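# Six arms set a framed panel onto sawhorses

## Task

Put the framed panel down on the sawhorses, then open the grippers and move the arms away; it only counts if the panel stays on the sawhorses by itself, with no arm supporting it.

## Robot and tools

Setup: six identical i2rt Big YAM arms, named arm1 to arm6. Each has six joints, a two-finger gripper and a wrist camera. There is also a fixed room camera, cam_high. All positions use one shared scene frame: origin on the floor, +z up, units in metres. The arm feet are mounted as follows, with yaw in degrees counter-clockwise from +x. arm1 at (-0.41, +1.01, +0.86) facing -85. arm2 at (+0.34, +0.99, +0.90) facing -92. arm3 at (-0.32, -1.00, +0.85) facing +91. arm4 at (+0.41, -1.02, +0.85) facing +88. arm5 at (+1.48, +0.04, +0.52) facing +180. arm6 at (-1.48, -0.04, +0.47) facing +4. So arm1 and arm2 sit on the +y side looking toward -y, arm3 and arm4 sit on the -y side looking toward +y, arm5 is at +x looking toward -x, and arm6 is at -x looking toward +x. The hand can reach roughly 1.0 m from the joint-1 axis. The hand point lies midway between the fingertips. Its local z axis runs along the fingers, and the fingers open and close along its y axis.

Joints: every command is an absolute joint target, never an offset. Joints are in radians and the gripper in metres. The tolerance for counting a target as reached is in brackets.
- joint1_rad, -2.879 to 2.879 (±0.045): yaws the whole arm about its foot; positive is counter-clockwise seen from above; at 0 the arm extends in the direction its foot faces.
- joint2_rad, 0 to 3.141 (±0.14): shoulder; at 0 the upper arm points backward, roughly horizontal; increasing values raise it and then bring it forward.
- joint3_rad, 0 to 3.019 (±0.09): elbow; 0 is fully folded, larger values open it.
- joint4_rad, -1.692 to 1.57 (±0.055): hand pitch; positive tips the fingers up.
- joint5_rad, -1.57 to 1.57 (±0.03): sideways hand swing; positive goes to the arm's right.
- joint6_rad, -2.094 to 2.094 (±0.035): hand roll; positive is clockwise when viewed from behind the hand.
- gripper_m, 0 to 0.093 (±0.003): fingertip separation. Each finger pad can squeeze with about 50 to 62 N, and some grippers manage less.
With joints 1 and 6 at 0 and the hand level and pointing forward, the wrist camera sits on top of the hand and looks toward the fingertips. Each joint moves at its own speed, so the hand can sweep a wide, curved path between postures.

Tools:
- execute_actions(actions, cameras). actions is a list that holds either one action object or nothing. An action object maps arm names to {"joints": {joint name: target}}. You may give any subset of joints and arms. All commanded motions start at the same moment and may finish at different times. An arm or joint you leave out may still be driving toward its previous target. The call is rejected as a whole, moving nothing, if it contains an unknown key or an out-of-range number. cameras is a list drawn from arm1_cam_wrist … arm6_cam_wrist, cam_high, or "all". Leaving it out, or passing null, gives every camera; passing [] gives none. An empty actions list simply returns the current state and images. The "pictures" line gives the order of the returned images.
- wait(seconds), 0 to 10: commands nothing new and lets the simulation run, then returns state and images.
- zoom_image(camera, region): region is [x0, y0, x1, y1] in image pixels, with (0,0) at top-left and at most 504×504. It only works on cameras that returned a full image in the latest result.
- finished_scene(scene): ends the scene permanently and reports whether the goal was met. Call it only once the panel rests on the sawhorses on its own and the arms have let go and moved away. Ending a reply without any tool call also ends things.

Reading results: joint_status reports how each commanded joint finished. off_target means the joint stopped short and may still be pushing. contact_stop or time_out means it holds where it stopped; a timed-out joint may keep a nearby target and continue pressing, which on_its_own will list. not_followed, together with the line "joint command not followed" and a cause, means a self/inter-arm collision check blocked that arm's joint targets. The gripper target still executes, and the blocked targets may be retried on later actions. In on_its_own, "held at" shows the target a joint is holding, not its actual position. To relax a joint that is pushing, command it to its reported position. Very small target changes may not move a joint at all. limit_stop_at_motor_heat appears after a thermal cutout; resend the target in that case.

Cautions: the arms do not stop on contact and can push with great force. Robot-to-robot squeezing ends the run, and hard impacts may too. The clearance check reacts late and ignores fingers, gripper housings and wrist cameras, and no state line reports arms touching each other. Contact through an object is allowed. Holding a load heats the motors. A MOTOR HOT line appears from 85 °C; at 100 °C the arm goes limp and drops whatever it holds, which is reported as an OVER-TEMPERATURE FAULT. Keep holds short, and remember the world keeps running while you deliberate, with arms holding their last command. A loose object may occasionally get nudged. Do not drop, slam or knock anything, and never let the panel leave the work area or reach the floor. Shorter robot motion time is better.

Each tool is called after "Emit:" as a command line: name --argument value for each argument, lists and objects as JSON in quotes; but a table of rows of numbers goes row by row, as --pt "numbers of a row", without its own name.

## Session

Emit:
execute_actions --actions '[]'

Scene clock: 0.00 s.
Motor temperatures (°C, as the motors report them): arm1=[25 26 24 24 24 27] | arm2=[25 26 26 26 26 24] | arm3=[25 27 26 27 27 27] | arm4=[25 23 25 26 24 26] | arm5=[26 26 26 26 26 25] | arm6=[24 26 24 24 25 24]
arm1.joint_positions: joint1_rad=+0.246 joint2_rad=+0.621 joint3_rad=+1.441 joint4_rad=-1.223 joint5_rad=-0.069 joint6_rad=-0.304 gripper_m=+0.095
arm1.joint_status: not commanded
arm1.hand: x=-0.3236 y=+0.7838 z=+1.4524 quat_wxyz=(-0.415, -0.358, -0.755, +0.360) (m; scene frame)
arm2.joint_positions: joint1_rad=+0.267 joint2_rad=+0.640 joint3_rad=+1.352 joint4_rad=-1.223 joint5_rad=+0.281 joint6_rad=+0.130 gripper_m=+0.095
arm2.joint_status: not commanded
arm2.hand: x=+0.3549 y=+0.7278 z=+1.4433 quat_wxyz=(-0.339, -0.626, -0.587, +0.386) (m; scene frame)
arm3.joint_positions: joint1_rad=+0.073 joint2_rad=+0.440 joint3_rad=+1.364 joint4_rad=-1.351 joint5_rad=-0.130 joint6_rad=+0.288 gripper_m=+0.094
arm3.joint_status: not commanded
arm3.hand: x=-0.3448 y=-0.8443 z=+1.4071 quat_wxyz=(-0.257, +0.554, -0.629, -0.481) (m; scene frame)
arm4.joint_positions: joint1_rad=-0.186 joint2_rad=+0.595 joint3_rad=+1.406 joint4_rad=-1.243 joint5_rad=-0.006 joint6_rad=+0.513 gripper_m=+0.094
arm4.joint_status: not commanded
arm4.hand: x=+0.4635 y=-0.7905 z=+1.4248 quat_wxyz=(-0.315, +0.343, -0.771, -0.435) (m; scene frame)
arm5.joint_positions: joint1_rad=-0.217 joint2_rad=+0.633 joint3_rad=+1.357 joint4_rad=-1.515 joint5_rad=+0.109 joint6_rad=-0.418 gripper_m=+0.095
arm5.joint_status: not commanded
arm5.hand: x=+1.2680 y=+0.0983 z=+1.0128 quat_wxyz=(-0.172, +0.921, +0.071, -0.342) (m; scene frame)
arm6.joint_positions: joint1_rad=-0.295 joint2_rad=+0.555 joint3_rad=+1.432 joint4_rad=-1.223 joint5_rad=-0.082 joint6_rad=-0.488 gripper_m=+0.094
arm6.joint_status: not commanded
arm6.hand: x=-1.2662 y=-0.0684 z=+1.0692 quat_wxyz=(-0.550, +0.134, -0.807, +0.168) (m; scene frame)
pictures: arm1_cam_wrist, arm2_cam_wrist, arm3_cam_wrist, arm4_cam_wrist, arm5_cam_wrist, arm6_cam_wrist, cam_high
Images, in order (width x height): arm1_cam_wrist 616x616, arm2_cam_wrist 616x616, arm3_cam_wrist 616x616, arm4_cam_wrist 616x616, arm5_cam_wrist 616x616, arm6_cam_wrist 616x616, cam_high 672x504.

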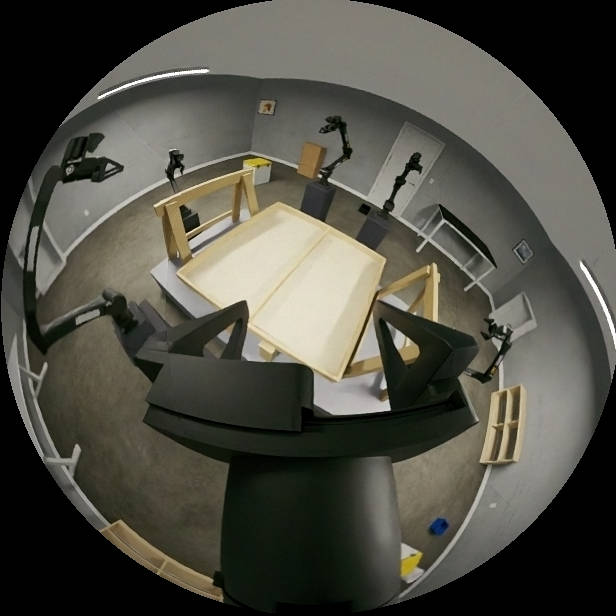

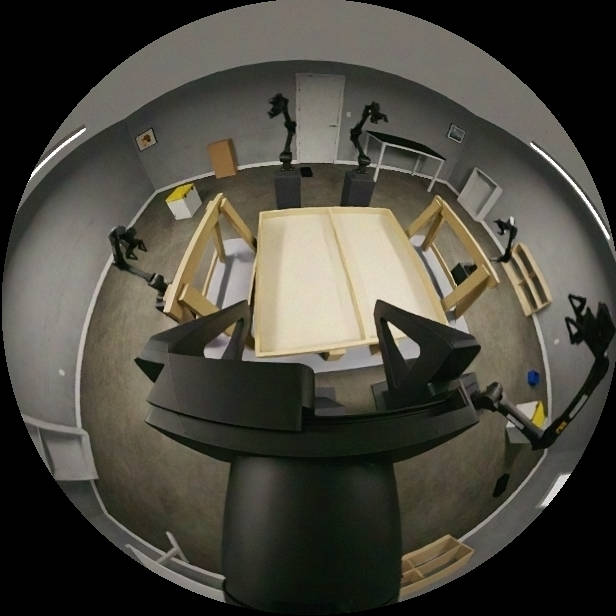

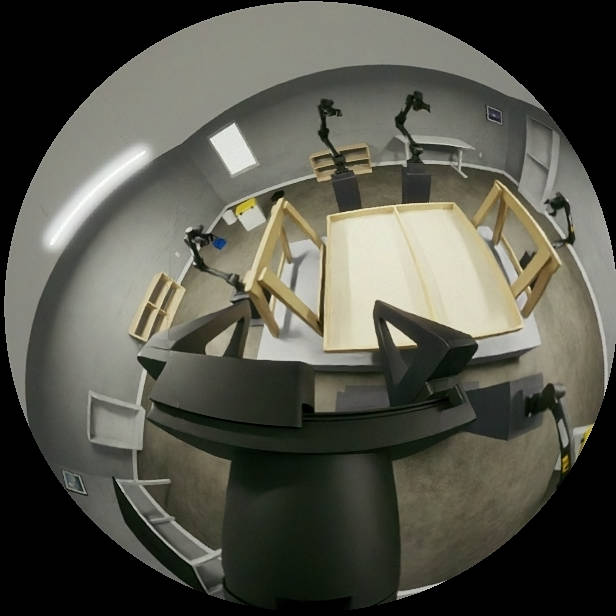

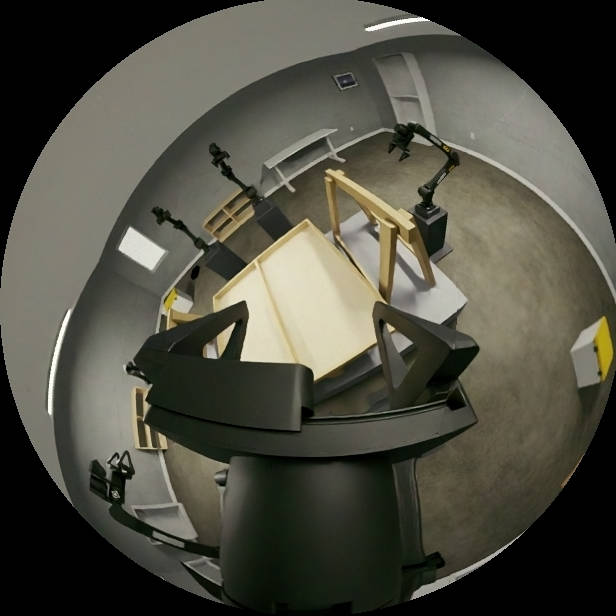

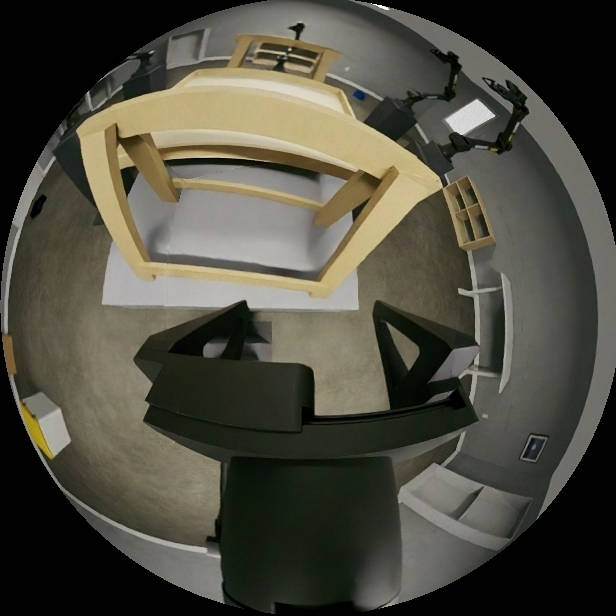

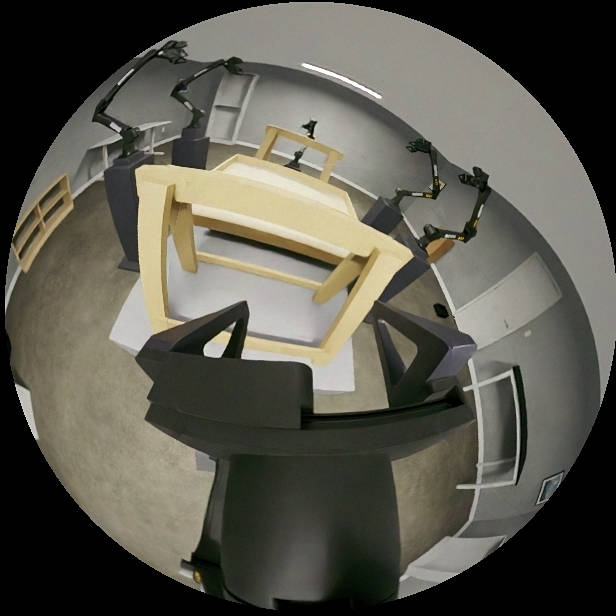

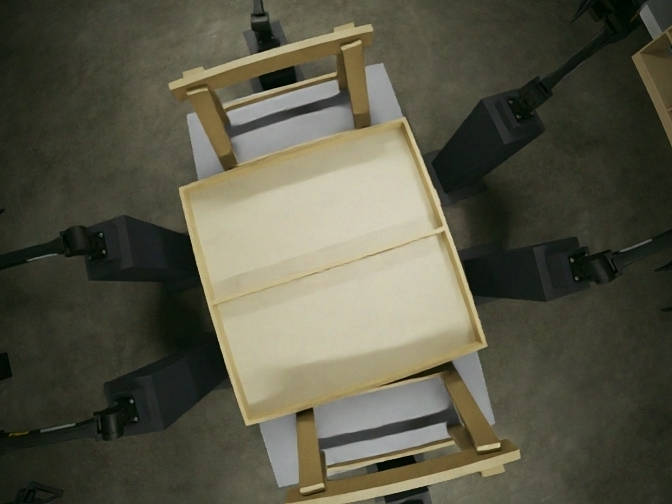

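Emit:
execute_actions --actions '[{"arm1":{"joints":{"joint1_rad":-0.087,"joint2_rad":1.9,"joint3_rad":1.1,"joint4_rad":-0.77,"joint5_rad":0,"joint6_rad":1.57}},"arm2":{"joints":{"joint1_rad":0.035,"joint2_rad":2.1,"joint3_rad":1.0,"joint4_rad":-0.47,"joint5_rad":0,"joint6_rad":1.57}},"arm3":{"joints":{"joint1_rad":-0.017,"joint2_rad":1.7,"joint3_rad":0.9,"joint4_rad":-0.77,"joint5_rad":0,"joint6_rad":1.57}},"arm4":{"joints":{"joint1_rad":0.035,"joint2_rad":1.5,"joint3_rad":1.2,"joint4_rad":-1.27,"joint5_rad":0,"joint6_rad":1.57}},"arm5":{"joints":{"joint1_rad":0,"joint2_rad":0.6,"joint3_rad":0.4,"joint4_rad":0.2,"joint5_rad":0,"joint6_rad":0}},"arm6":{"joints":{"joint1_rad":0,"joint2_rad":0.6,"joint3_rad":0.6,"joint4_rad":0,"joint5_rad":0,"joint6_rad":0}}}]'

Scene clock: 18.00 s.
Motor temperatures (°C, as the motors report them): arm1=[25 26 27 24 24 27] | arm2=[25 26 29 26 26 24] | arm3=[25 27 28 27 27 27] | arm4=[25 23 28 26 24 26] | arm5=[26 26 28 26 26 25] | arm6=[24 26 27 24 25 24]
arm1.joint_positions: joint1_rad=-0.082 joint2_rad=+1.891 joint3_rad=+1.098 joint4_rad=-0.781 joint5_rad=-0.002 joint6_rad=+1.558 gripper_m=+0.095
arm1.joint_status: all done
arm1.hand: x=-0.4086 y=+0.5376 z=+0.8123 quat_wxyz=(+0.005, -1.000, -0.011, -0.002) (m; scene frame)
arm2.joint_positions: joint1_rad=+0.040 joint2_rad=+2.094 joint3_rad=+0.999 joint4_rad=-0.488 joint5_rad=+0.002 joint6_rad=+1.553 gripper_m=+0.095
arm2.joint_status: all done
arm2.hand: x=+0.3388 y=+0.5486 z=+0.7386 quat_wxyz=(+0.007, -1.000, -0.009, +0.004) (m; scene frame)
arm3.joint_positions: joint1_rad=-0.014 joint2_rad=+1.687 joint3_rad=+0.907 joint4_rad=-0.778 joint5_rad=-0.005 joint6_rad=+1.561 gripper_m=+0.094
arm3.joint_status: all done
arm3.hand: x=-0.3150 y=-0.5924 z=+0.8356 quat_wxyz=(+0.008, +0.004, -1.000, -0.009) (m; scene frame)
arm4.joint_positions: joint1_rad=+0.024 joint2_rad=+1.494 joint3_rad=+1.196 joint4_rad=-1.262 joint5_rad=-0.002 joint6_rad=+1.559 gripper_m=+0.094
arm4.joint_status: all done
arm4.hand: x=+0.4131 y=-0.5913 z=+1.0069 quat_wxyz=(+0.006, +0.001, -1.000, -0.003) (m; scene frame)
arm5.joint_positions: joint1_rad=-0.005 joint2_rad=+0.607 joint3_rad=+0.395 joint4_rad=+0.181 joint5_rad=+0.002 joint6_rad=-0.016 gripper_m=+0.095
arm5.joint_status: all done
arm5.hand: x=+1.1050 y=+0.0385 z=+0.8371 quat_wxyz=(-0.013, +0.720, +0.004, -0.694) (m; scene frame)
arm6.joint_positions: joint1_rad=-0.003 joint2_rad=+0.607 joint3_rad=+0.595 joint4_rad=-0.022 joint5_rad=-0.004 joint6_rad=-0.015 gripper_m=+0.094
arm6.joint_status: all done
arm6.hand: x=-1.0987 y=-0.0082 z=+0.8603 quat_wxyz=(-0.695, +0.034, -0.718, -0.021) (m; scene frame)
pictures: arm1_cam_wrist, arm2_cam_wrist, arm3_cam_wrist, arm4_cam_wrist, arm5_cam_wrist, arm6_cam_wrist, cam_high
Images, in order (width x height): arm1_cam_wrist 616x616, arm2_cam_wrist 616x616, arm3_cam_wrist 616x616, arm4_cam_wrist 616x616, arm5_cam_wrist 616x616, arm6_cam_wrist 616x616, cam_high 672x504.

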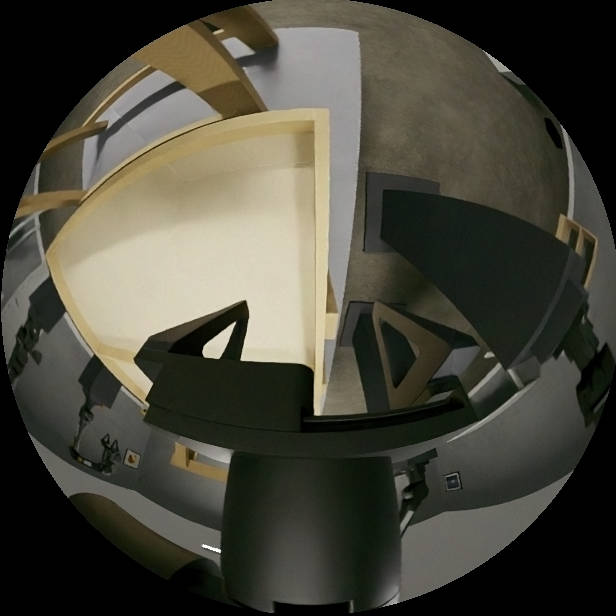

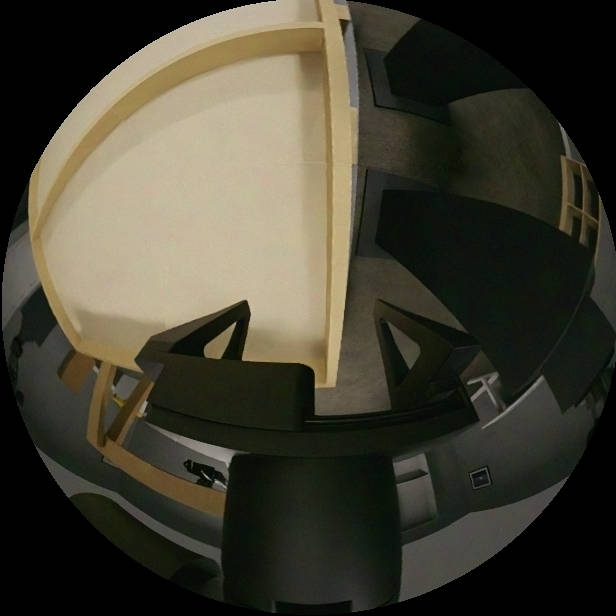

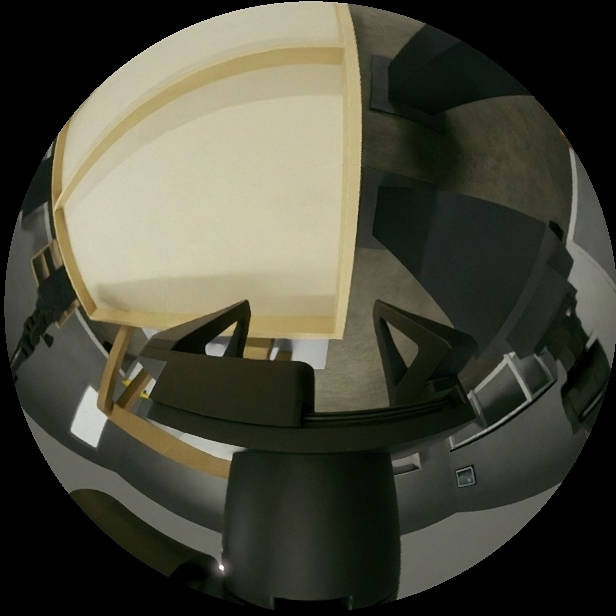

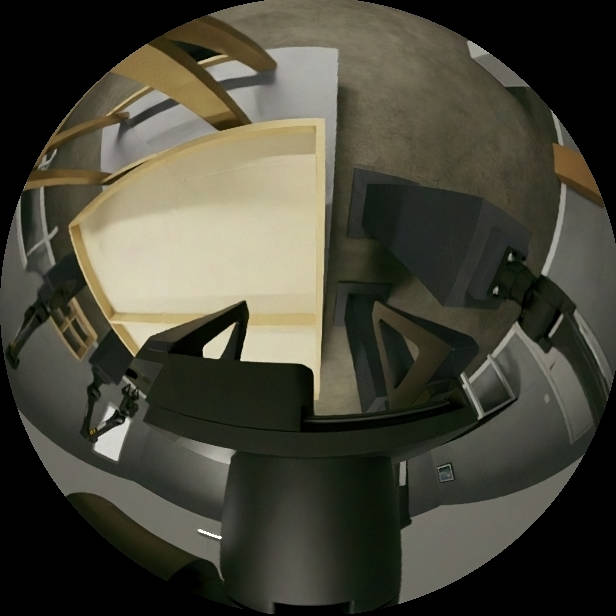

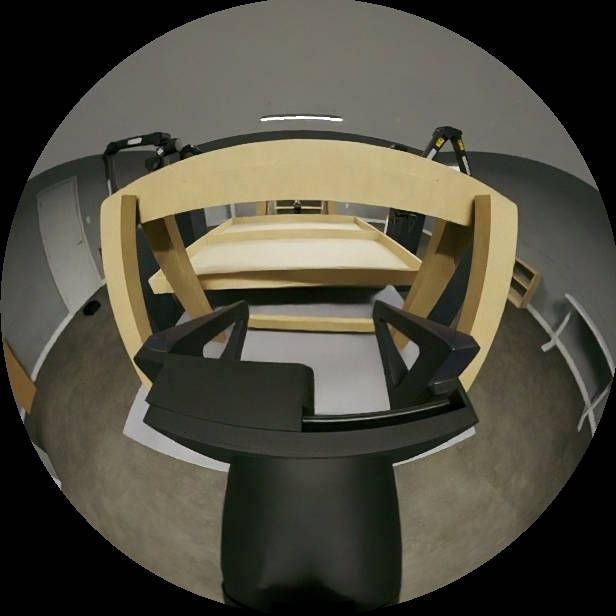

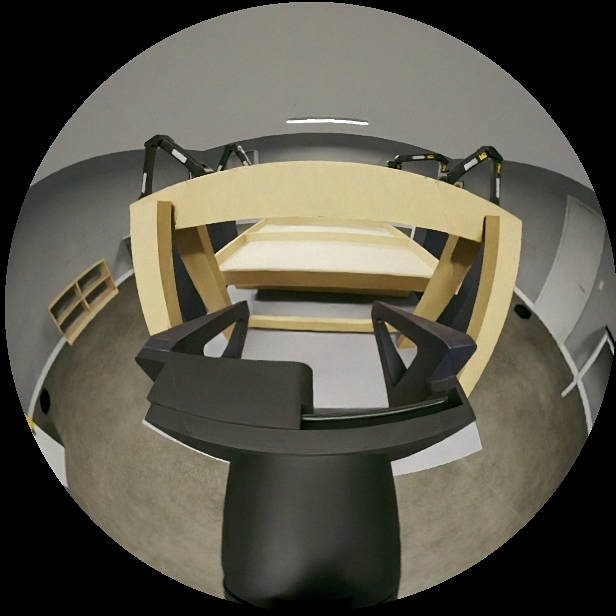

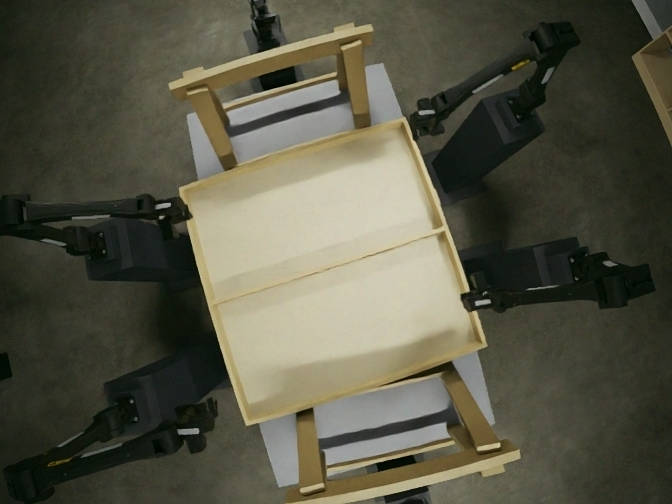

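Emit:
execute_actions --actions '[{"arm1":{"joints":{"joint2_rad":2.27,"joint3_rad":1.05,"joint4_rad":-0.35}},"arm2":{"joints":{"joint2_rad":2.32,"joint3_rad":0.94,"joint4_rad":-0.19}},"arm3":{"joints":{"joint2_rad":2.18,"joint3_rad":0.76,"joint4_rad":-0.15}},"arm4":{"joints":{"joint2_rad":2.21,"joint3_rad":0.91,"joint4_rad":-0.27}},"arm5":{"joints":{"joint2_rad":0.5,"joint3_rad":0.1,"joint4_rad":-0.4}},"arm6":{"joints":{"joint2_rad":0.5,"joint3_rad":0.1,"joint4_rad":-0.4}}}]'

Scene clock: 33.40 s.
Motor temperatures (°C, as the motors report them): arm1=[25 28 27 24 24 27] | arm2=[25 27 27 26 26 24] | arm3=[25 28 28 27 27 27] | arm4=[25 24 29 26 24 26] | arm5=[26 26 30 26 26 25] | arm6=[24 26 28 24 25 24]
arm1.joint_positions: joint1_rad=-0.082 joint2_rad=+2.276 joint3_rad=+1.039 joint4_rad=-0.362 joint5_rad=-0.002 joint6_rad=+1.559 gripper_m=+0.095
arm1.joint_status: all done
arm1.hand: x=-0.4088 y=+0.5741 z=+0.6300 quat_wxyz=(+0.017, -1.000, -0.011, -0.002) (m; scene frame)
arm2.joint_positions: joint1_rad=+0.040 joint2_rad=+2.327 joint3_rad=+0.935 joint4_rad=-0.209 joint5_rad=+0.002 joint6_rad=+1.554 gripper_m=+0.095
arm2.joint_status: all done
arm2.hand: x=+0.3381 y=+0.5991 z=+0.6373 quat_wxyz=(+0.016, -1.000, -0.009, +0.004) (m; scene frame)
arm3.joint_positions: joint1_rad=-0.014 joint2_rad=+2.165 joint3_rad=+0.762 joint4_rad=-0.159 joint5_rad=-0.004 joint6_rad=+1.561 gripper_m=+0.095
arm3.joint_status: all done
arm3.hand: x=-0.3172 y=-0.6430 z=+0.6352 quat_wxyz=(+0.007, +0.003, -1.000, -0.007) (m; scene frame)
arm4.joint_positions: joint1_rad=+0.024 joint2_rad=+2.187 joint3_rad=+0.844 joint4_rad=-0.369 joint5_rad=-0.002 joint6_rad=+1.560 gripper_m=+0.094
arm4.joint_status: joint4_rad time_out (moved +0.893 of +0.992); the others done
arm4.on_its_own: joint4_rad reads -0.369 and still pushes toward -0.270 since a time_out
arm4.hand: x=+0.4085 y=-0.6727 z=+0.6369 quat_wxyz=(+0.007, +0.001, -0.997, +0.072) (m; scene frame)
arm5.joint_positions: joint1_rad=-0.005 joint2_rad=+0.498 joint3_rad=+0.083 joint4_rad=-0.392 joint5_rad=+0.002 joint6_rad=-0.015 gripper_m=+0.095
arm5.joint_status: all done
arm5.hand: x=+1.2338 y=+0.0394 z=+0.5631 quat_wxyz=(-0.010, +0.929, +0.003, -0.371) (m; scene frame)
arm6.joint_positions: joint1_rad=-0.003 joint2_rad=+0.501 joint3_rad=+0.088 joint4_rad=-0.397 joint5_rad=-0.004 joint6_rad=-0.015 gripper_m=+0.094
arm6.joint_status: all done
arm6.hand: x=-1.2341 y=-0.0189 z=+0.5114 quat_wxyz=(-0.371, +0.042, -0.928, -0.012) (m; scene frame)
pictures: arm1_cam_wrist, arm2_cam_wrist, arm3_cam_wrist, arm4_cam_wrist, arm5_cam_wrist, arm6_cam_wrist, cam_high
Images, in order (width x height): arm1_cam_wrist 616x616, arm2_cam_wrist 616x616, arm3_cam_wrist 616x616, arm4_cam_wrist 616x616, arm5_cam_wrist 616x616, arm6_cam_wrist 616x616, cam_high 672x504.

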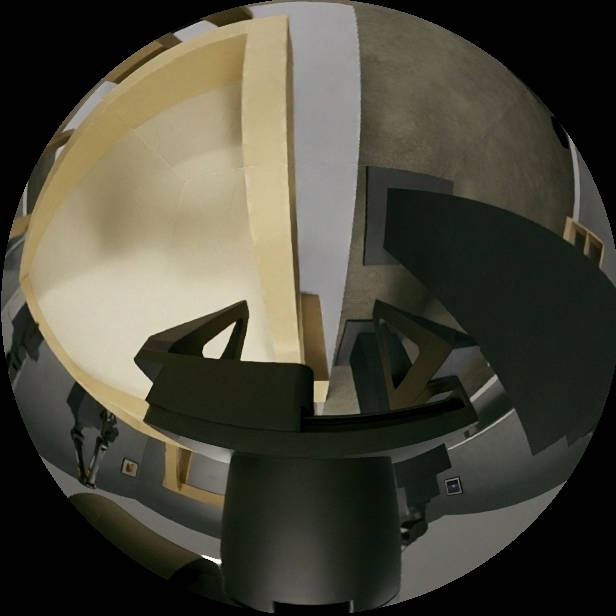

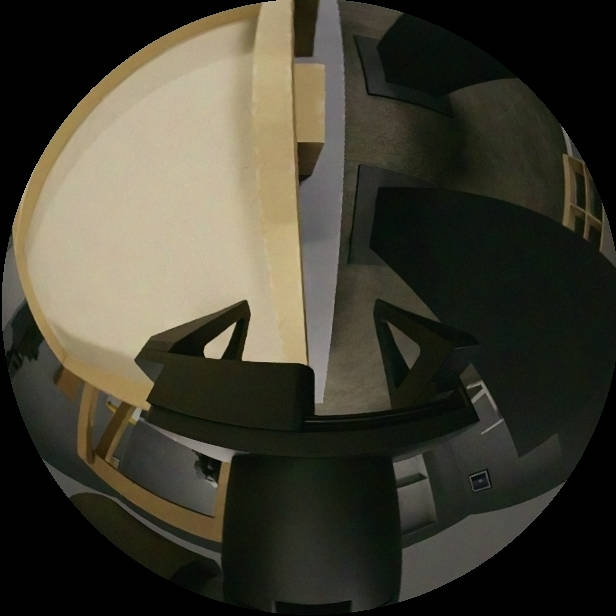

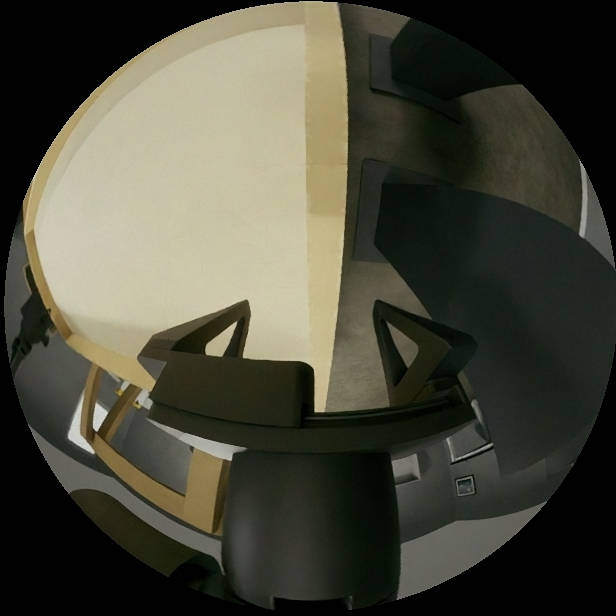

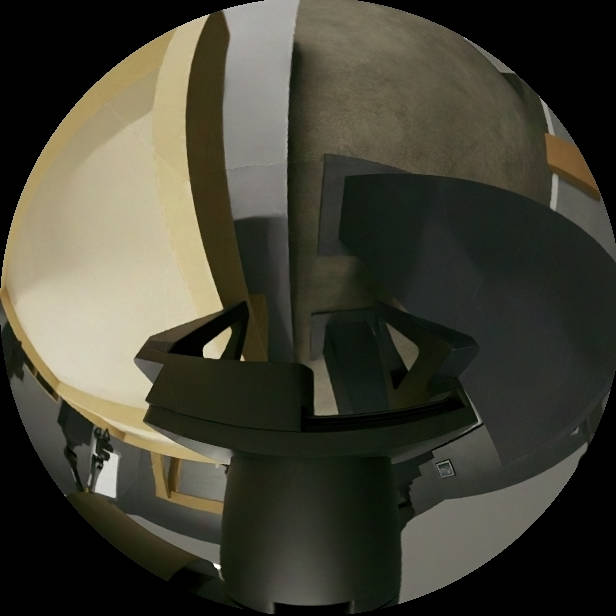

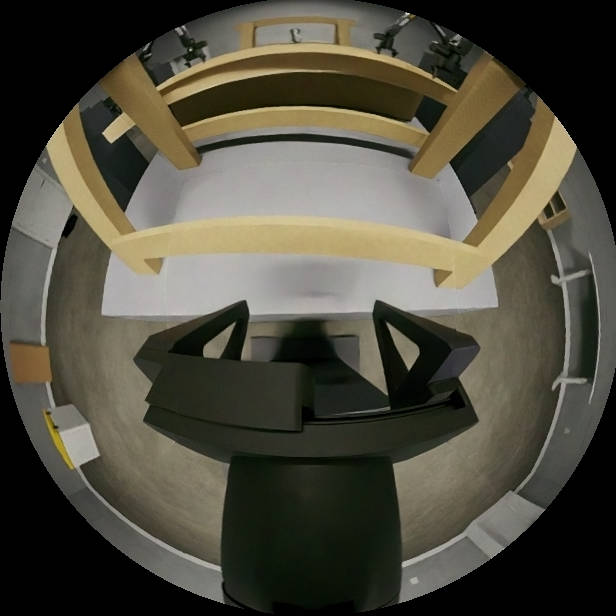

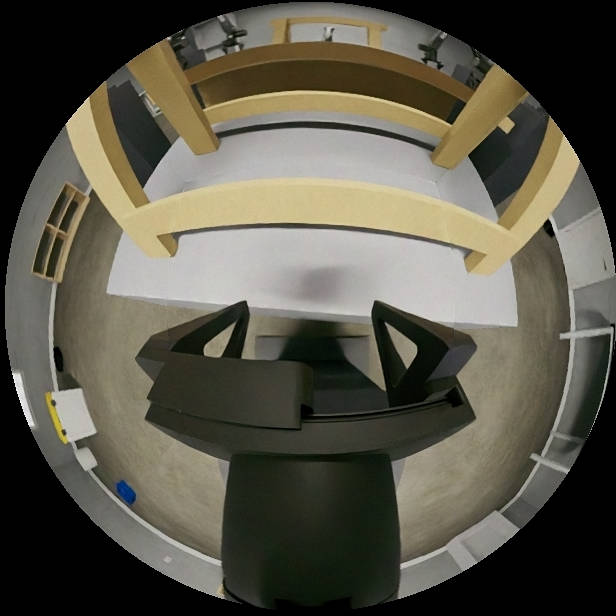

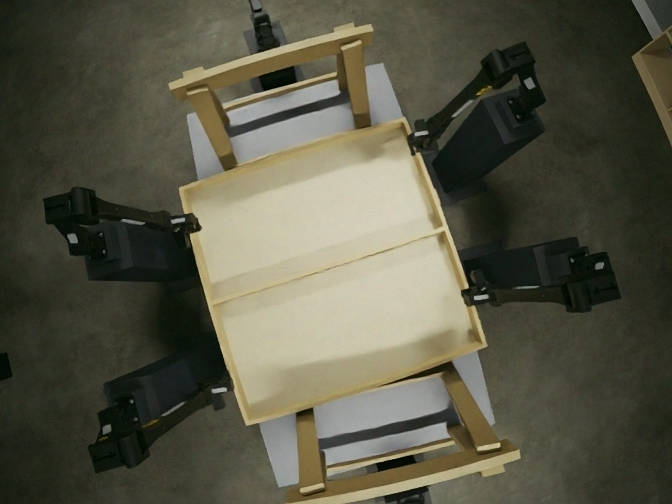

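Emit:
execute_actions --actions '[{"arm1":{"joints":{"joint2_rad":2.36,"joint3_rad":1.12,"joint4_rad":-0.31}},"arm2":{"joints":{"joint2_rad":2.43,"joint3_rad":1.01,"joint4_rad":-0.13}},"arm3":{"joints":{"joint2_rad":2.31,"joint3_rad":0.78,"joint4_rad":-0.04}},"arm4":{"joints":{"joint2_rad":2.1,"joint3_rad":0.91,"joint4_rad":-0.37}}}]' --cameras '[]'

Emit:
execute_actions --actions '[{"arm4":{"joints":{"joint3_rad":0.96,"joint4_rad":-0.29}}}]' --cameras '[]'

Emit:
execute_actions --actions '[{"arm4":{"joints":{"joint2_rad":2.31,"joint4_rad":-0.22}},"arm5":{"joints":{"joint2_rad":0.9,"joint3_rad":0.22,"joint4_rad":-0.2}},"arm6":{"joints":{"joint2_rad":0.8,"joint3_rad":0.22,"joint4_rad":-0.2}}}]'

Scene clock: 40.77 s.
Motor temperatures (°C, as the motors report them): arm1=[25 29 26 24 24 27] | arm2=[25 28 27 26 26 24] | arm3=[25 28 27 27 27 27] | arm4=[25 24 29 26 24 26] | arm5=[26 26 30 26 26 25] | arm6=[24 26 29 24 25 24]
arm1.joint_positions: joint1_rad=-0.082 joint2_rad=+2.332 joint3_rad=+1.115 joint4_rad=-0.317 joint5_rad=-0.002 joint6_rad=+1.559 gripper_m=+0.095
arm1.joint_status: all done
arm1.hand: x=-0.4084 y=+0.5380 z=+0.6153 quat_wxyz=(-0.015, -1.000, -0.011, -0.002) (m; scene frame)
arm2.joint_positions: joint1_rad=+0.040 joint2_rad=+2.408 joint3_rad=+1.011 joint4_rad=-0.143 joint5_rad=+0.002 joint6_rad=+1.554 gripper_m=+0.095
arm2.joint_status: all done
arm2.hand: x=+0.3380 y=+0.5684 z=+0.6109 quat_wxyz=(-0.014, -1.000, -0.009, +0.005) (m; scene frame)
arm3.joint_positions: joint1_rad=-0.014 joint2_rad=+2.298 joint3_rad=+0.777 joint4_rad=-0.048 joint5_rad=-0.004 joint6_rad=+1.561 gripper_m=+0.095
arm3.joint_status: all done
arm3.hand: x=-0.3177 y=-0.6550 z=+0.5920 quat_wxyz=(+0.007, +0.003, -1.000, -0.003) (m; scene frame)
arm4.joint_positions: joint1_rad=+0.024 joint2_rad=+2.161 joint3_rad=+0.844 joint4_rad=-0.399 joint5_rad=-0.002 joint6_rad=+1.560 gripper_m=+0.094
arm4.joint_status: all done
arm4.hand: x=+0.4086 y=-0.6712 z=+0.6464 quat_wxyz=(+0.007, +0.001, -0.997, +0.074) (m; scene frame)
arm5.joint_positions: joint1_rad=-0.005 joint2_rad=+0.498 joint3_rad=+0.083 joint4_rad=-0.392 joint5_rad=+0.002 joint6_rad=-0.015 gripper_m=+0.095
arm5.joint_status: not commanded
arm5.hand: x=+1.2338 y=+0.0394 z=+0.5631 quat_wxyz=(-0.010, +0.929, +0.003, -0.371) (m; scene frame)
arm6.joint_positions: joint1_rad=-0.003 joint2_rad=+0.501 joint3_rad=+0.088 joint4_rad=-0.397 joint5_rad=-0.004 joint6_rad=-0.015 gripper_m=+0.094
arm6.joint_status: not commanded
arm6.hand: x=-1.2341 y=-0.0189 z=+0.5114 quat_wxyz=(-0.371, +0.042, -0.928, -0.012) (m; scene frame)
pictures: none
No camera images: the call's "cameras" was empty. Leave "cameras" out to get every camera's image.

Scene clock: 42.53 s.
Motor temperatures (°C, as the motors report them): arm1=[25 29 26 24 24 27] | arm2=[25 28 27 26 26 24] | arm3=[25 28 27 27 27 27] | arm4=[25 25 29 26 25 26] | arm5=[26 26 30 26 26 25] | arm6=[24 26 29 24 25 24]
arm1.joint_positions: joint1_rad=-0.082 joint2_rad=+2.332 joint3_rad=+1.115 joint4_rad=-0.317 joint5_rad=-0.002 joint6_rad=+1.559 gripper_m=+0.095
arm1.joint_status: not commanded
arm1.hand: x=-0.4084 y=+0.5380 z=+0.6153 quat_wxyz=(-0.015, -1.000, -0.011, -0.002) (m; scene frame)
arm2.joint_positions: joint1_rad=+0.040 joint2_rad=+2.408 joint3_rad=+1.011 joint4_rad=-0.143 joint5_rad=+0.002 joint6_rad=+1.554 gripper_m=+0.095
arm2.joint_status: not commanded
arm2.hand: x=+0.3380 y=+0.5684 z=+0.6109 quat_wxyz=(-0.014, -1.000, -0.009, +0.005) (m; scene frame)
arm3.joint_positions: joint1_rad=-0.014 joint2_rad=+2.298 joint3_rad=+0.777 joint4_rad=-0.048 joint5_rad=-0.004 joint6_rad=+1.561 gripper_m=+0.095
arm3.joint_status: not commanded
arm3.hand: x=-0.3177 y=-0.6550 z=+0.5920 quat_wxyz=(+0.007, +0.003, -1.000, -0.003) (m; scene frame)
arm4.joint_positions: joint1_rad=+0.024 joint2_rad=+2.161 joint3_rad=+0.846 joint4_rad=-0.393 joint5_rad=-0.002 joint6_rad=+1.560 gripper_m=+0.094
arm4.joint_status: joint3_rad time_out (moved +0.002 of +0.116); joint4_rad time_out (moved +0.006 of +0.109)
arm4.on_its_own: joint3_rad reads +0.846 and still pushes toward +0.958 since a time_out; joint4_rad reads -0.393 and still pushes toward -0.290 since a time_out
arm4.hand: x=+0.4087 y=-0.6688 z=+0.6463 quat_wxyz=(+0.007, +0.001, -0.997, +0.070) (m; scene frame)
arm5.joint_positions: joint1_rad=-0.005 joint2_rad=+0.498 joint3_rad=+0.083 joint4_rad=-0.392 joint5_rad=+0.002 joint6_rad=-0.015 gripper_m=+0.095
arm5.joint_status: not commanded
arm5.hand: x=+1.2338 y=+0.0394 z=+0.5631 quat_wxyz=(-0.010, +0.929, +0.003, -0.371) (m; scene frame)
arm6.joint_positions: joint1_rad=-0.003 joint2_rad=+0.501 joint3_rad=+0.088 joint4_rad=-0.397 joint5_rad=-0.004 joint6_rad=-0.015 gripper_m=+0.094
arm6.joint_status: not commanded
arm6.hand: x=-1.2341 y=-0.0189 z=+0.5114 quat_wxyz=(-0.371, +0.042, -0.928, -0.012) (m; scene frame)
pictures: none
No camera images: the call's "cameras" was empty. Leave "cameras" out to get every camera's image.

not run: a stop came earlier in this reply.

Rim top is higher; finger is outside it.

Emit:
execute_actions --actions '[{"arm4":{"joints":{"joint2_rad":1.95,"joint3_rad":0.78,"joint4_rad":-0.55}},"arm1":{"joints":{"joint2_rad":2.385}},"arm2":{"joints":{"joint2_rad":2.46}}}]' --cameras '[]'

Emit:
execute_actions --actions '[{"arm4":{"joints":{"joint2_rad":2.05,"joint3_rad":0.95,"joint4_rad":-0.4}}}]' --cameras '[]'

Emit:
execute_actions --actions '[{"arm4":{"joints":{"joint2_rad":2.29,"joint4_rad":-0.22}},"arm5":{"joints":{"joint2_rad":0.9,"joint3_rad":0.22,"joint4_rad":-0.2}},"arm6":{"joints":{"joint2_rad":0.8,"joint3_rad":0.22,"joint4_rad":-0.2}}}]'

Scene clock: 52.13 s.
Motor temperatures (°C, as the motors report them): arm1=[25 29 26 24 24 27] | arm2=[25 28 27 26 26 24] | arm3=[25 28 27 27 27 27] | arm4=[25 25 31 26 25 26] | arm5=[26 26 31 26 26 25] | arm6=[24 26 29 24 25 24]
arm1.joint_positions: joint1_rad=-0.082 joint2_rad=+2.358 joint3_rad=+1.115 joint4_rad=-0.317 joint5_rad=-0.002 joint6_rad=+1.559 gripper_m=+0.095
arm1.joint_status: all done
arm1.hand: x=-0.4085 y=+0.5480 z=+0.6038 quat_wxyz=(-0.002, -1.000, -0.011, -0.002) (m; scene frame)
arm2.joint_positions: joint1_rad=+0.040 joint2_rad=+2.435 joint3_rad=+1.011 joint4_rad=-0.143 joint5_rad=+0.002 joint6_rad=+1.554 gripper_m=+0.095
arm2.joint_status: all done
arm2.hand: x=+0.3379 y=+0.5796 z=+0.6006 quat_wxyz=(-0.001, -1.000, -0.009, +0.005) (m; scene frame)
arm3.joint_positions: joint1_rad=-0.014 joint2_rad=+2.298 joint3_rad=+0.777 joint4_rad=-0.048 joint5_rad=-0.004 joint6_rad=+1.561 gripper_m=+0.095
arm3.joint_status: not commanded
arm3.hand: x=-0.3177 y=-0.6550 z=+0.5920 quat_wxyz=(+0.007, +0.003, -1.000, -0.003) (m; scene frame)
arm4.joint_positions: joint1_rad=+0.024 joint2_rad=+1.931 joint3_rad=+0.783 joint4_rad=-0.543 joint5_rad=-0.002 joint6_rad=+1.560 gripper_m=+0.094
arm4.joint_status: all done
arm4.hand: x=+0.4094 y=-0.6743 z=+0.7206 quat_wxyz=(+0.007, +0.001, -0.998, +0.062) (m; scene frame)
arm5.joint_positions: joint1_rad=-0.005 joint2_rad=+0.498 joint3_rad=+0.083 joint4_rad=-0.392 joint5_rad=+0.002 joint6_rad=-0.015 gripper_m=+0.095
arm5.joint_status: not commanded
arm5.hand: x=+1.2338 y=+0.0394 z=+0.5631 quat_wxyz=(-0.010, +0.929, +0.003, -0.371) (m; scene frame)
arm6.joint_positions: joint1_rad=-0.003 joint2_rad=+0.501 joint3_rad=+0.088 joint4_rad=-0.397 joint5_rad=-0.004 joint6_rad=-0.015 gripper_m=+0.094
arm6.joint_status: not commanded
arm6.hand: x=-1.2341 y=-0.0189 z=+0.5114 quat_wxyz=(-0.371, +0.042, -0.928, -0.012) (m; scene frame)
pictures: none
No camera images: the call's "cameras" was empty. Leave "cameras" out to get every camera's image.

Scene clock: 53.20 s.
Motor temperatures (°C, as the motors report them): arm1=[25 29 26 24 24 27] | arm2=[25 28 27 26 26 24] | arm3=[25 28 27 27 27 27] | arm4=[25 25 30 26 25 26] | arm5=[26 26 31 26 26 25] | arm6=[24 26 29 24 25 24]
arm1.joint_positions: joint1_rad=-0.082 joint2_rad=+2.358 joint3_rad=+1.115 joint4_rad=-0.317 joint5_rad=-0.002 joint6_rad=+1.559 gripper_m=+0.095
arm1.joint_status: not commanded
arm1.hand: x=-0.4085 y=+0.5480 z=+0.6038 quat_wxyz=(-0.002, -1.000, -0.011, -0.002) (m; scene frame)
arm2.joint_positions: joint1_rad=+0.040 joint2_rad=+2.435 joint3_rad=+1.011 joint4_rad=-0.143 joint5_rad=+0.002 joint6_rad=+1.554 gripper_m=+0.095
arm2.joint_status: not commanded
arm2.hand: x=+0.3379 y=+0.5796 z=+0.6006 quat_wxyz=(-0.001, -1.000, -0.009, +0.005) (m; scene frame)
arm3.joint_positions: joint1_rad=-0.014 joint2_rad=+2.298 joint3_rad=+0.777 joint4_rad=-0.048 joint5_rad=-0.004 joint6_rad=+1.561 gripper_m=+0.095
arm3.joint_status: not commanded
arm3.hand: x=-0.3177 y=-0.6550 z=+0.5920 quat_wxyz=(+0.007, +0.003, -1.000, -0.003) (m; scene frame)
arm4.joint_positions: joint1_rad=+0.024 joint2_rad=+2.048 joint3_rad=+0.939 joint4_rad=-0.404 joint5_rad=-0.002 joint6_rad=+1.560 gripper_m=+0.094
arm4.joint_status: all done
arm4.hand: x=+0.4100 y=-0.5804 z=+0.6996 quat_wxyz=(+0.006, +0.001, -1.000, -0.026) (m; scene frame)
arm5.joint_positions: joint1_rad=-0.005 joint2_rad=+0.498 joint3_rad=+0.083 joint4_rad=-0.392 joint5_rad=+0.002 joint6_rad=-0.015 gripper_m=+0.095
arm5.joint_status: not commanded
arm5.hand: x=+1.2338 y=+0.0394 z=+0.5631 quat_wxyz=(-0.010, +0.929, +0.003, -0.371) (m; scene frame)
arm6.joint_positions: joint1_rad=-0.003 joint2_rad=+0.501 joint3_rad=+0.088 joint4_rad=-0.397 joint5_rad=-0.004 joint6_rad=-0.015 gripper_m=+0.094
arm6.joint_status: not commanded
arm6.hand: x=-1.2341 y=-0.0189 z=+0.5114 quat_wxyz=(-0.371, +0.042, -0.928, -0.012) (m; scene frame)
pictures: none
No camera images: the call's "cameras" was empty. Leave "cameras" out to get every camera's image.

Scene clock: 54.23 s.
Motor temperatures (°C, as the motors report them): arm1=[25 29 26 24 24 27] | arm2=[25 28 27 26 26 24] | arm3=[25 28 26 27 27 27] | arm4=[25 25 30 26 25 26] | arm5=[26 26 31 26 26 25] | arm6=[24 26 29 24 25 24]
arm1.joint_positions: joint1_rad=-0.082 joint2_rad=+2.358 joint3_rad=+1.115 joint4_rad=-0.317 joint5_rad=-0.002 joint6_rad=+1.559 gripper_m=+0.095
arm1.joint_status: not commanded
arm1.hand: x=-0.4085 y=+0.5480 z=+0.6038 quat_wxyz=(-0.002, -1.000, -0.011, -0.002) (m; scene frame)
arm2.joint_positions: joint1_rad=+0.040 joint2_rad=+2.435 joint3_rad=+1.011 joint4_rad=-0.143 joint5_rad=+0.002 joint6_rad=+1.554 gripper_m=+0.095
arm2.joint_status: not commanded
arm2.hand: x=+0.3379 y=+0.5796 z=+0.6006 quat_wxyz=(-0.001, -1.000, -0.009, +0.005) (m; scene frame)
arm3.joint_positions: joint1_rad=-0.014 joint2_rad=+2.298 joint3_rad=+0.777 joint4_rad=-0.048 joint5_rad=-0.004 joint6_rad=+1.561 gripper_m=+0.095
arm3.joint_status: not commanded
arm3.hand: x=-0.3177 y=-0.6550 z=+0.5920 quat_wxyz=(+0.007, +0.003, -1.000, -0.003) (m; scene frame)
arm4.joint_positions: joint1_rad=+0.024 joint2_rad=+2.304 joint3_rad=+0.942 joint4_rad=-0.229 joint5_rad=-0.002 joint6_rad=+1.560 gripper_m=+0.094
arm4.joint_status: all done
arm4.hand: x=+0.4086 y=-0.6207 z=+0.5988 quat_wxyz=(+0.006, +0.001, -1.000, +0.012) (m; scene frame)
arm5.joint_positions: joint1_rad=-0.005 joint2_rad=+0.901 joint3_rad=+0.193 joint4_rad=-0.214 joint5_rad=+0.002 joint6_rad=-0.015 gripper_m=+0.095
arm5.joint_status: all done
arm5.hand: x=+1.1964 y=+0.0400 z=+0.5487 quat_wxyz=(-0.009, +0.948, +0.002, -0.317) (m; scene frame)
arm6.joint_positions: joint1_rad=-0.003 joint2_rad=+0.799 joint3_rad=+0.178 joint4_rad=-0.218 joint5_rad=-0.004 joint6_rad=-0.015 gripper_m=+0.094
arm6.joint_status: all done
arm6.hand: x=-1.1944 y=-0.0159 z=+0.5150 quat_wxyz=(-0.358, +0.043, -0.933, -0.012) (m; scene frame)
pictures: arm1_cam_wrist, arm2_cam_wrist, arm3_cam_wrist, arm4_cam_wrist, arm5_cam_wrist, arm6_cam_wrist, cam_high
Images, in order (width x height): arm1_cam_wrist 616x616, arm2_cam_wrist 616x616, arm3_cam_wrist 616x616, arm4_cam_wrist 616x616, arm5_cam_wrist 616x616, arm6_cam_wrist 616x616, cam_high 672x504.

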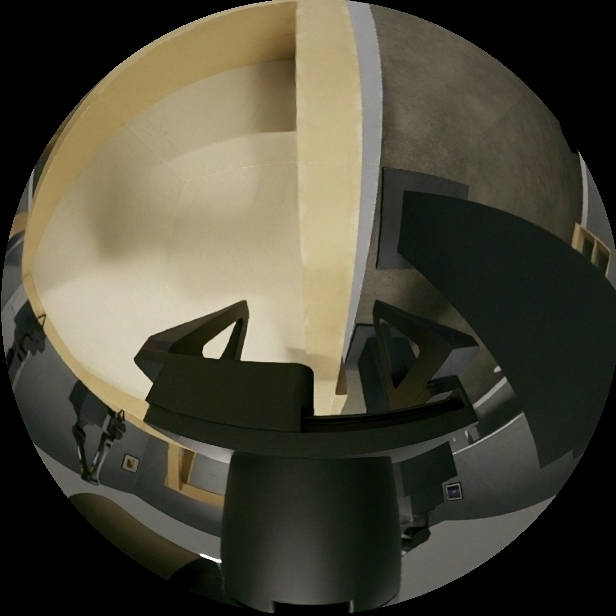

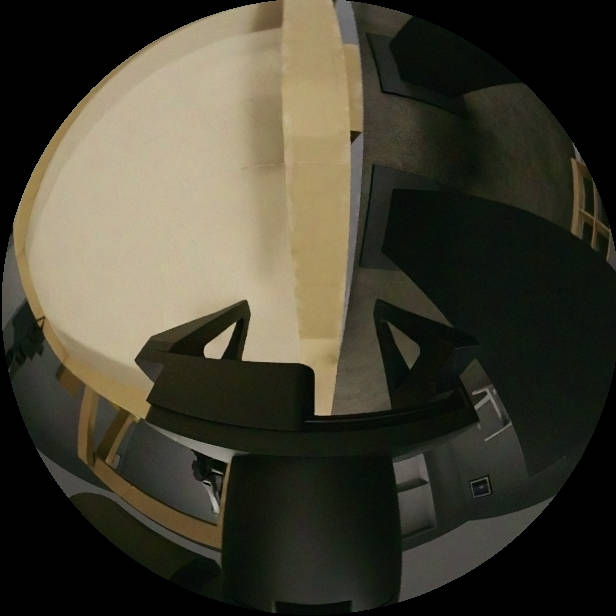

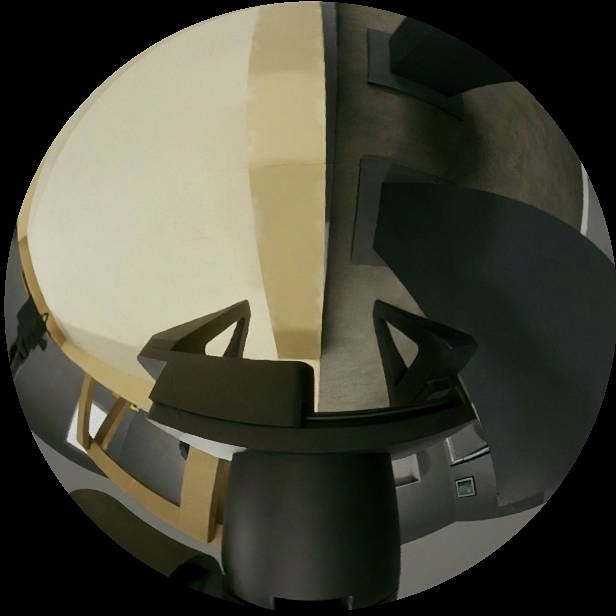

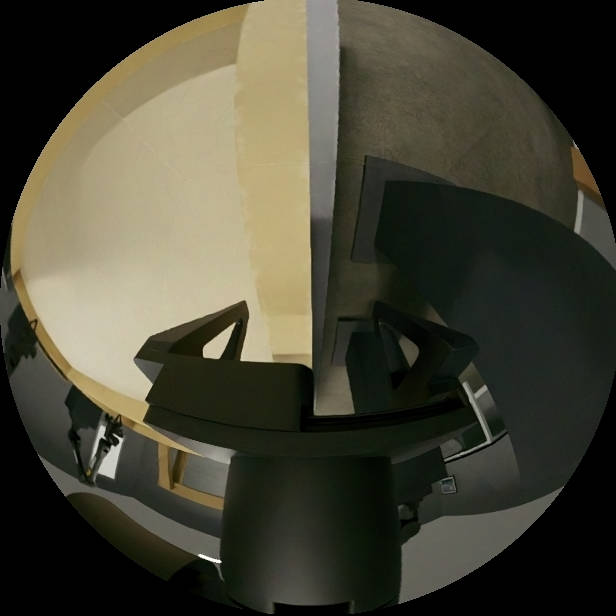

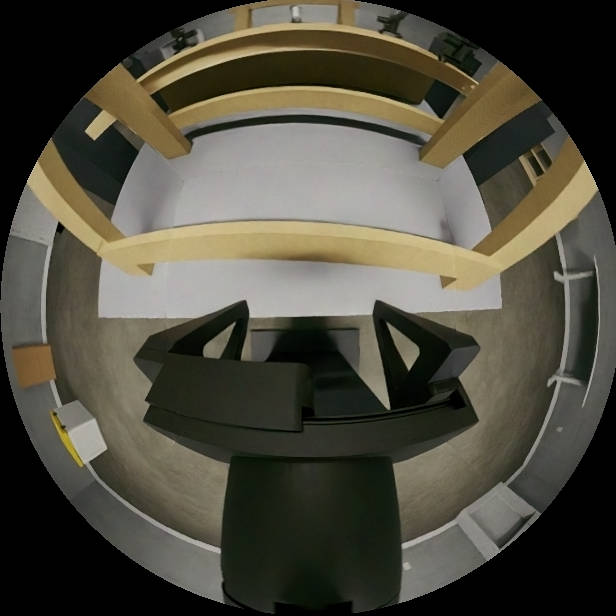

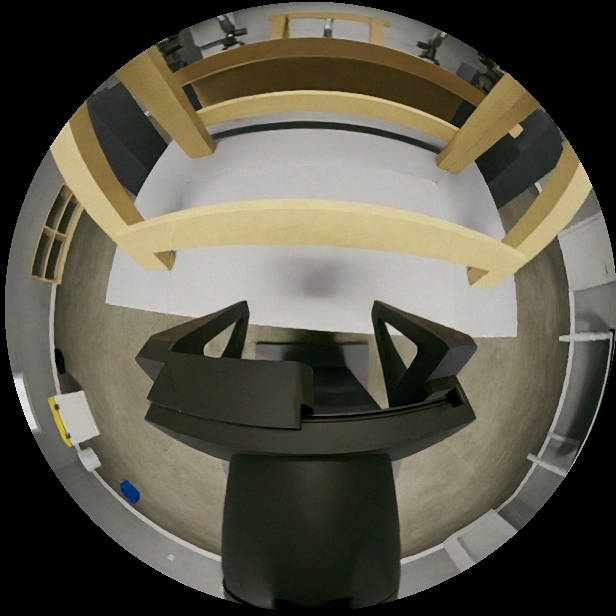

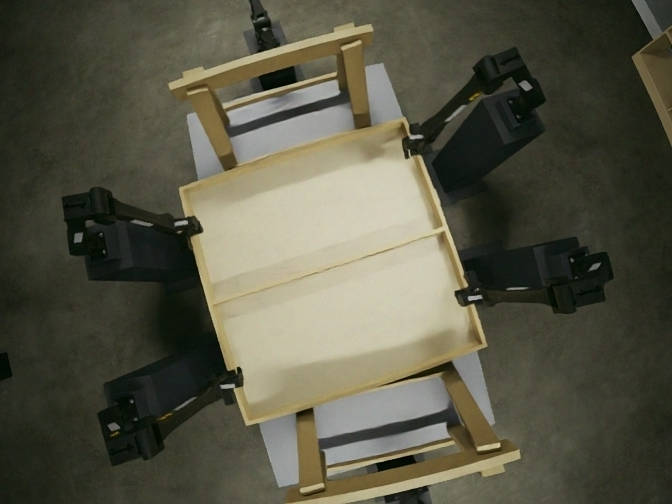

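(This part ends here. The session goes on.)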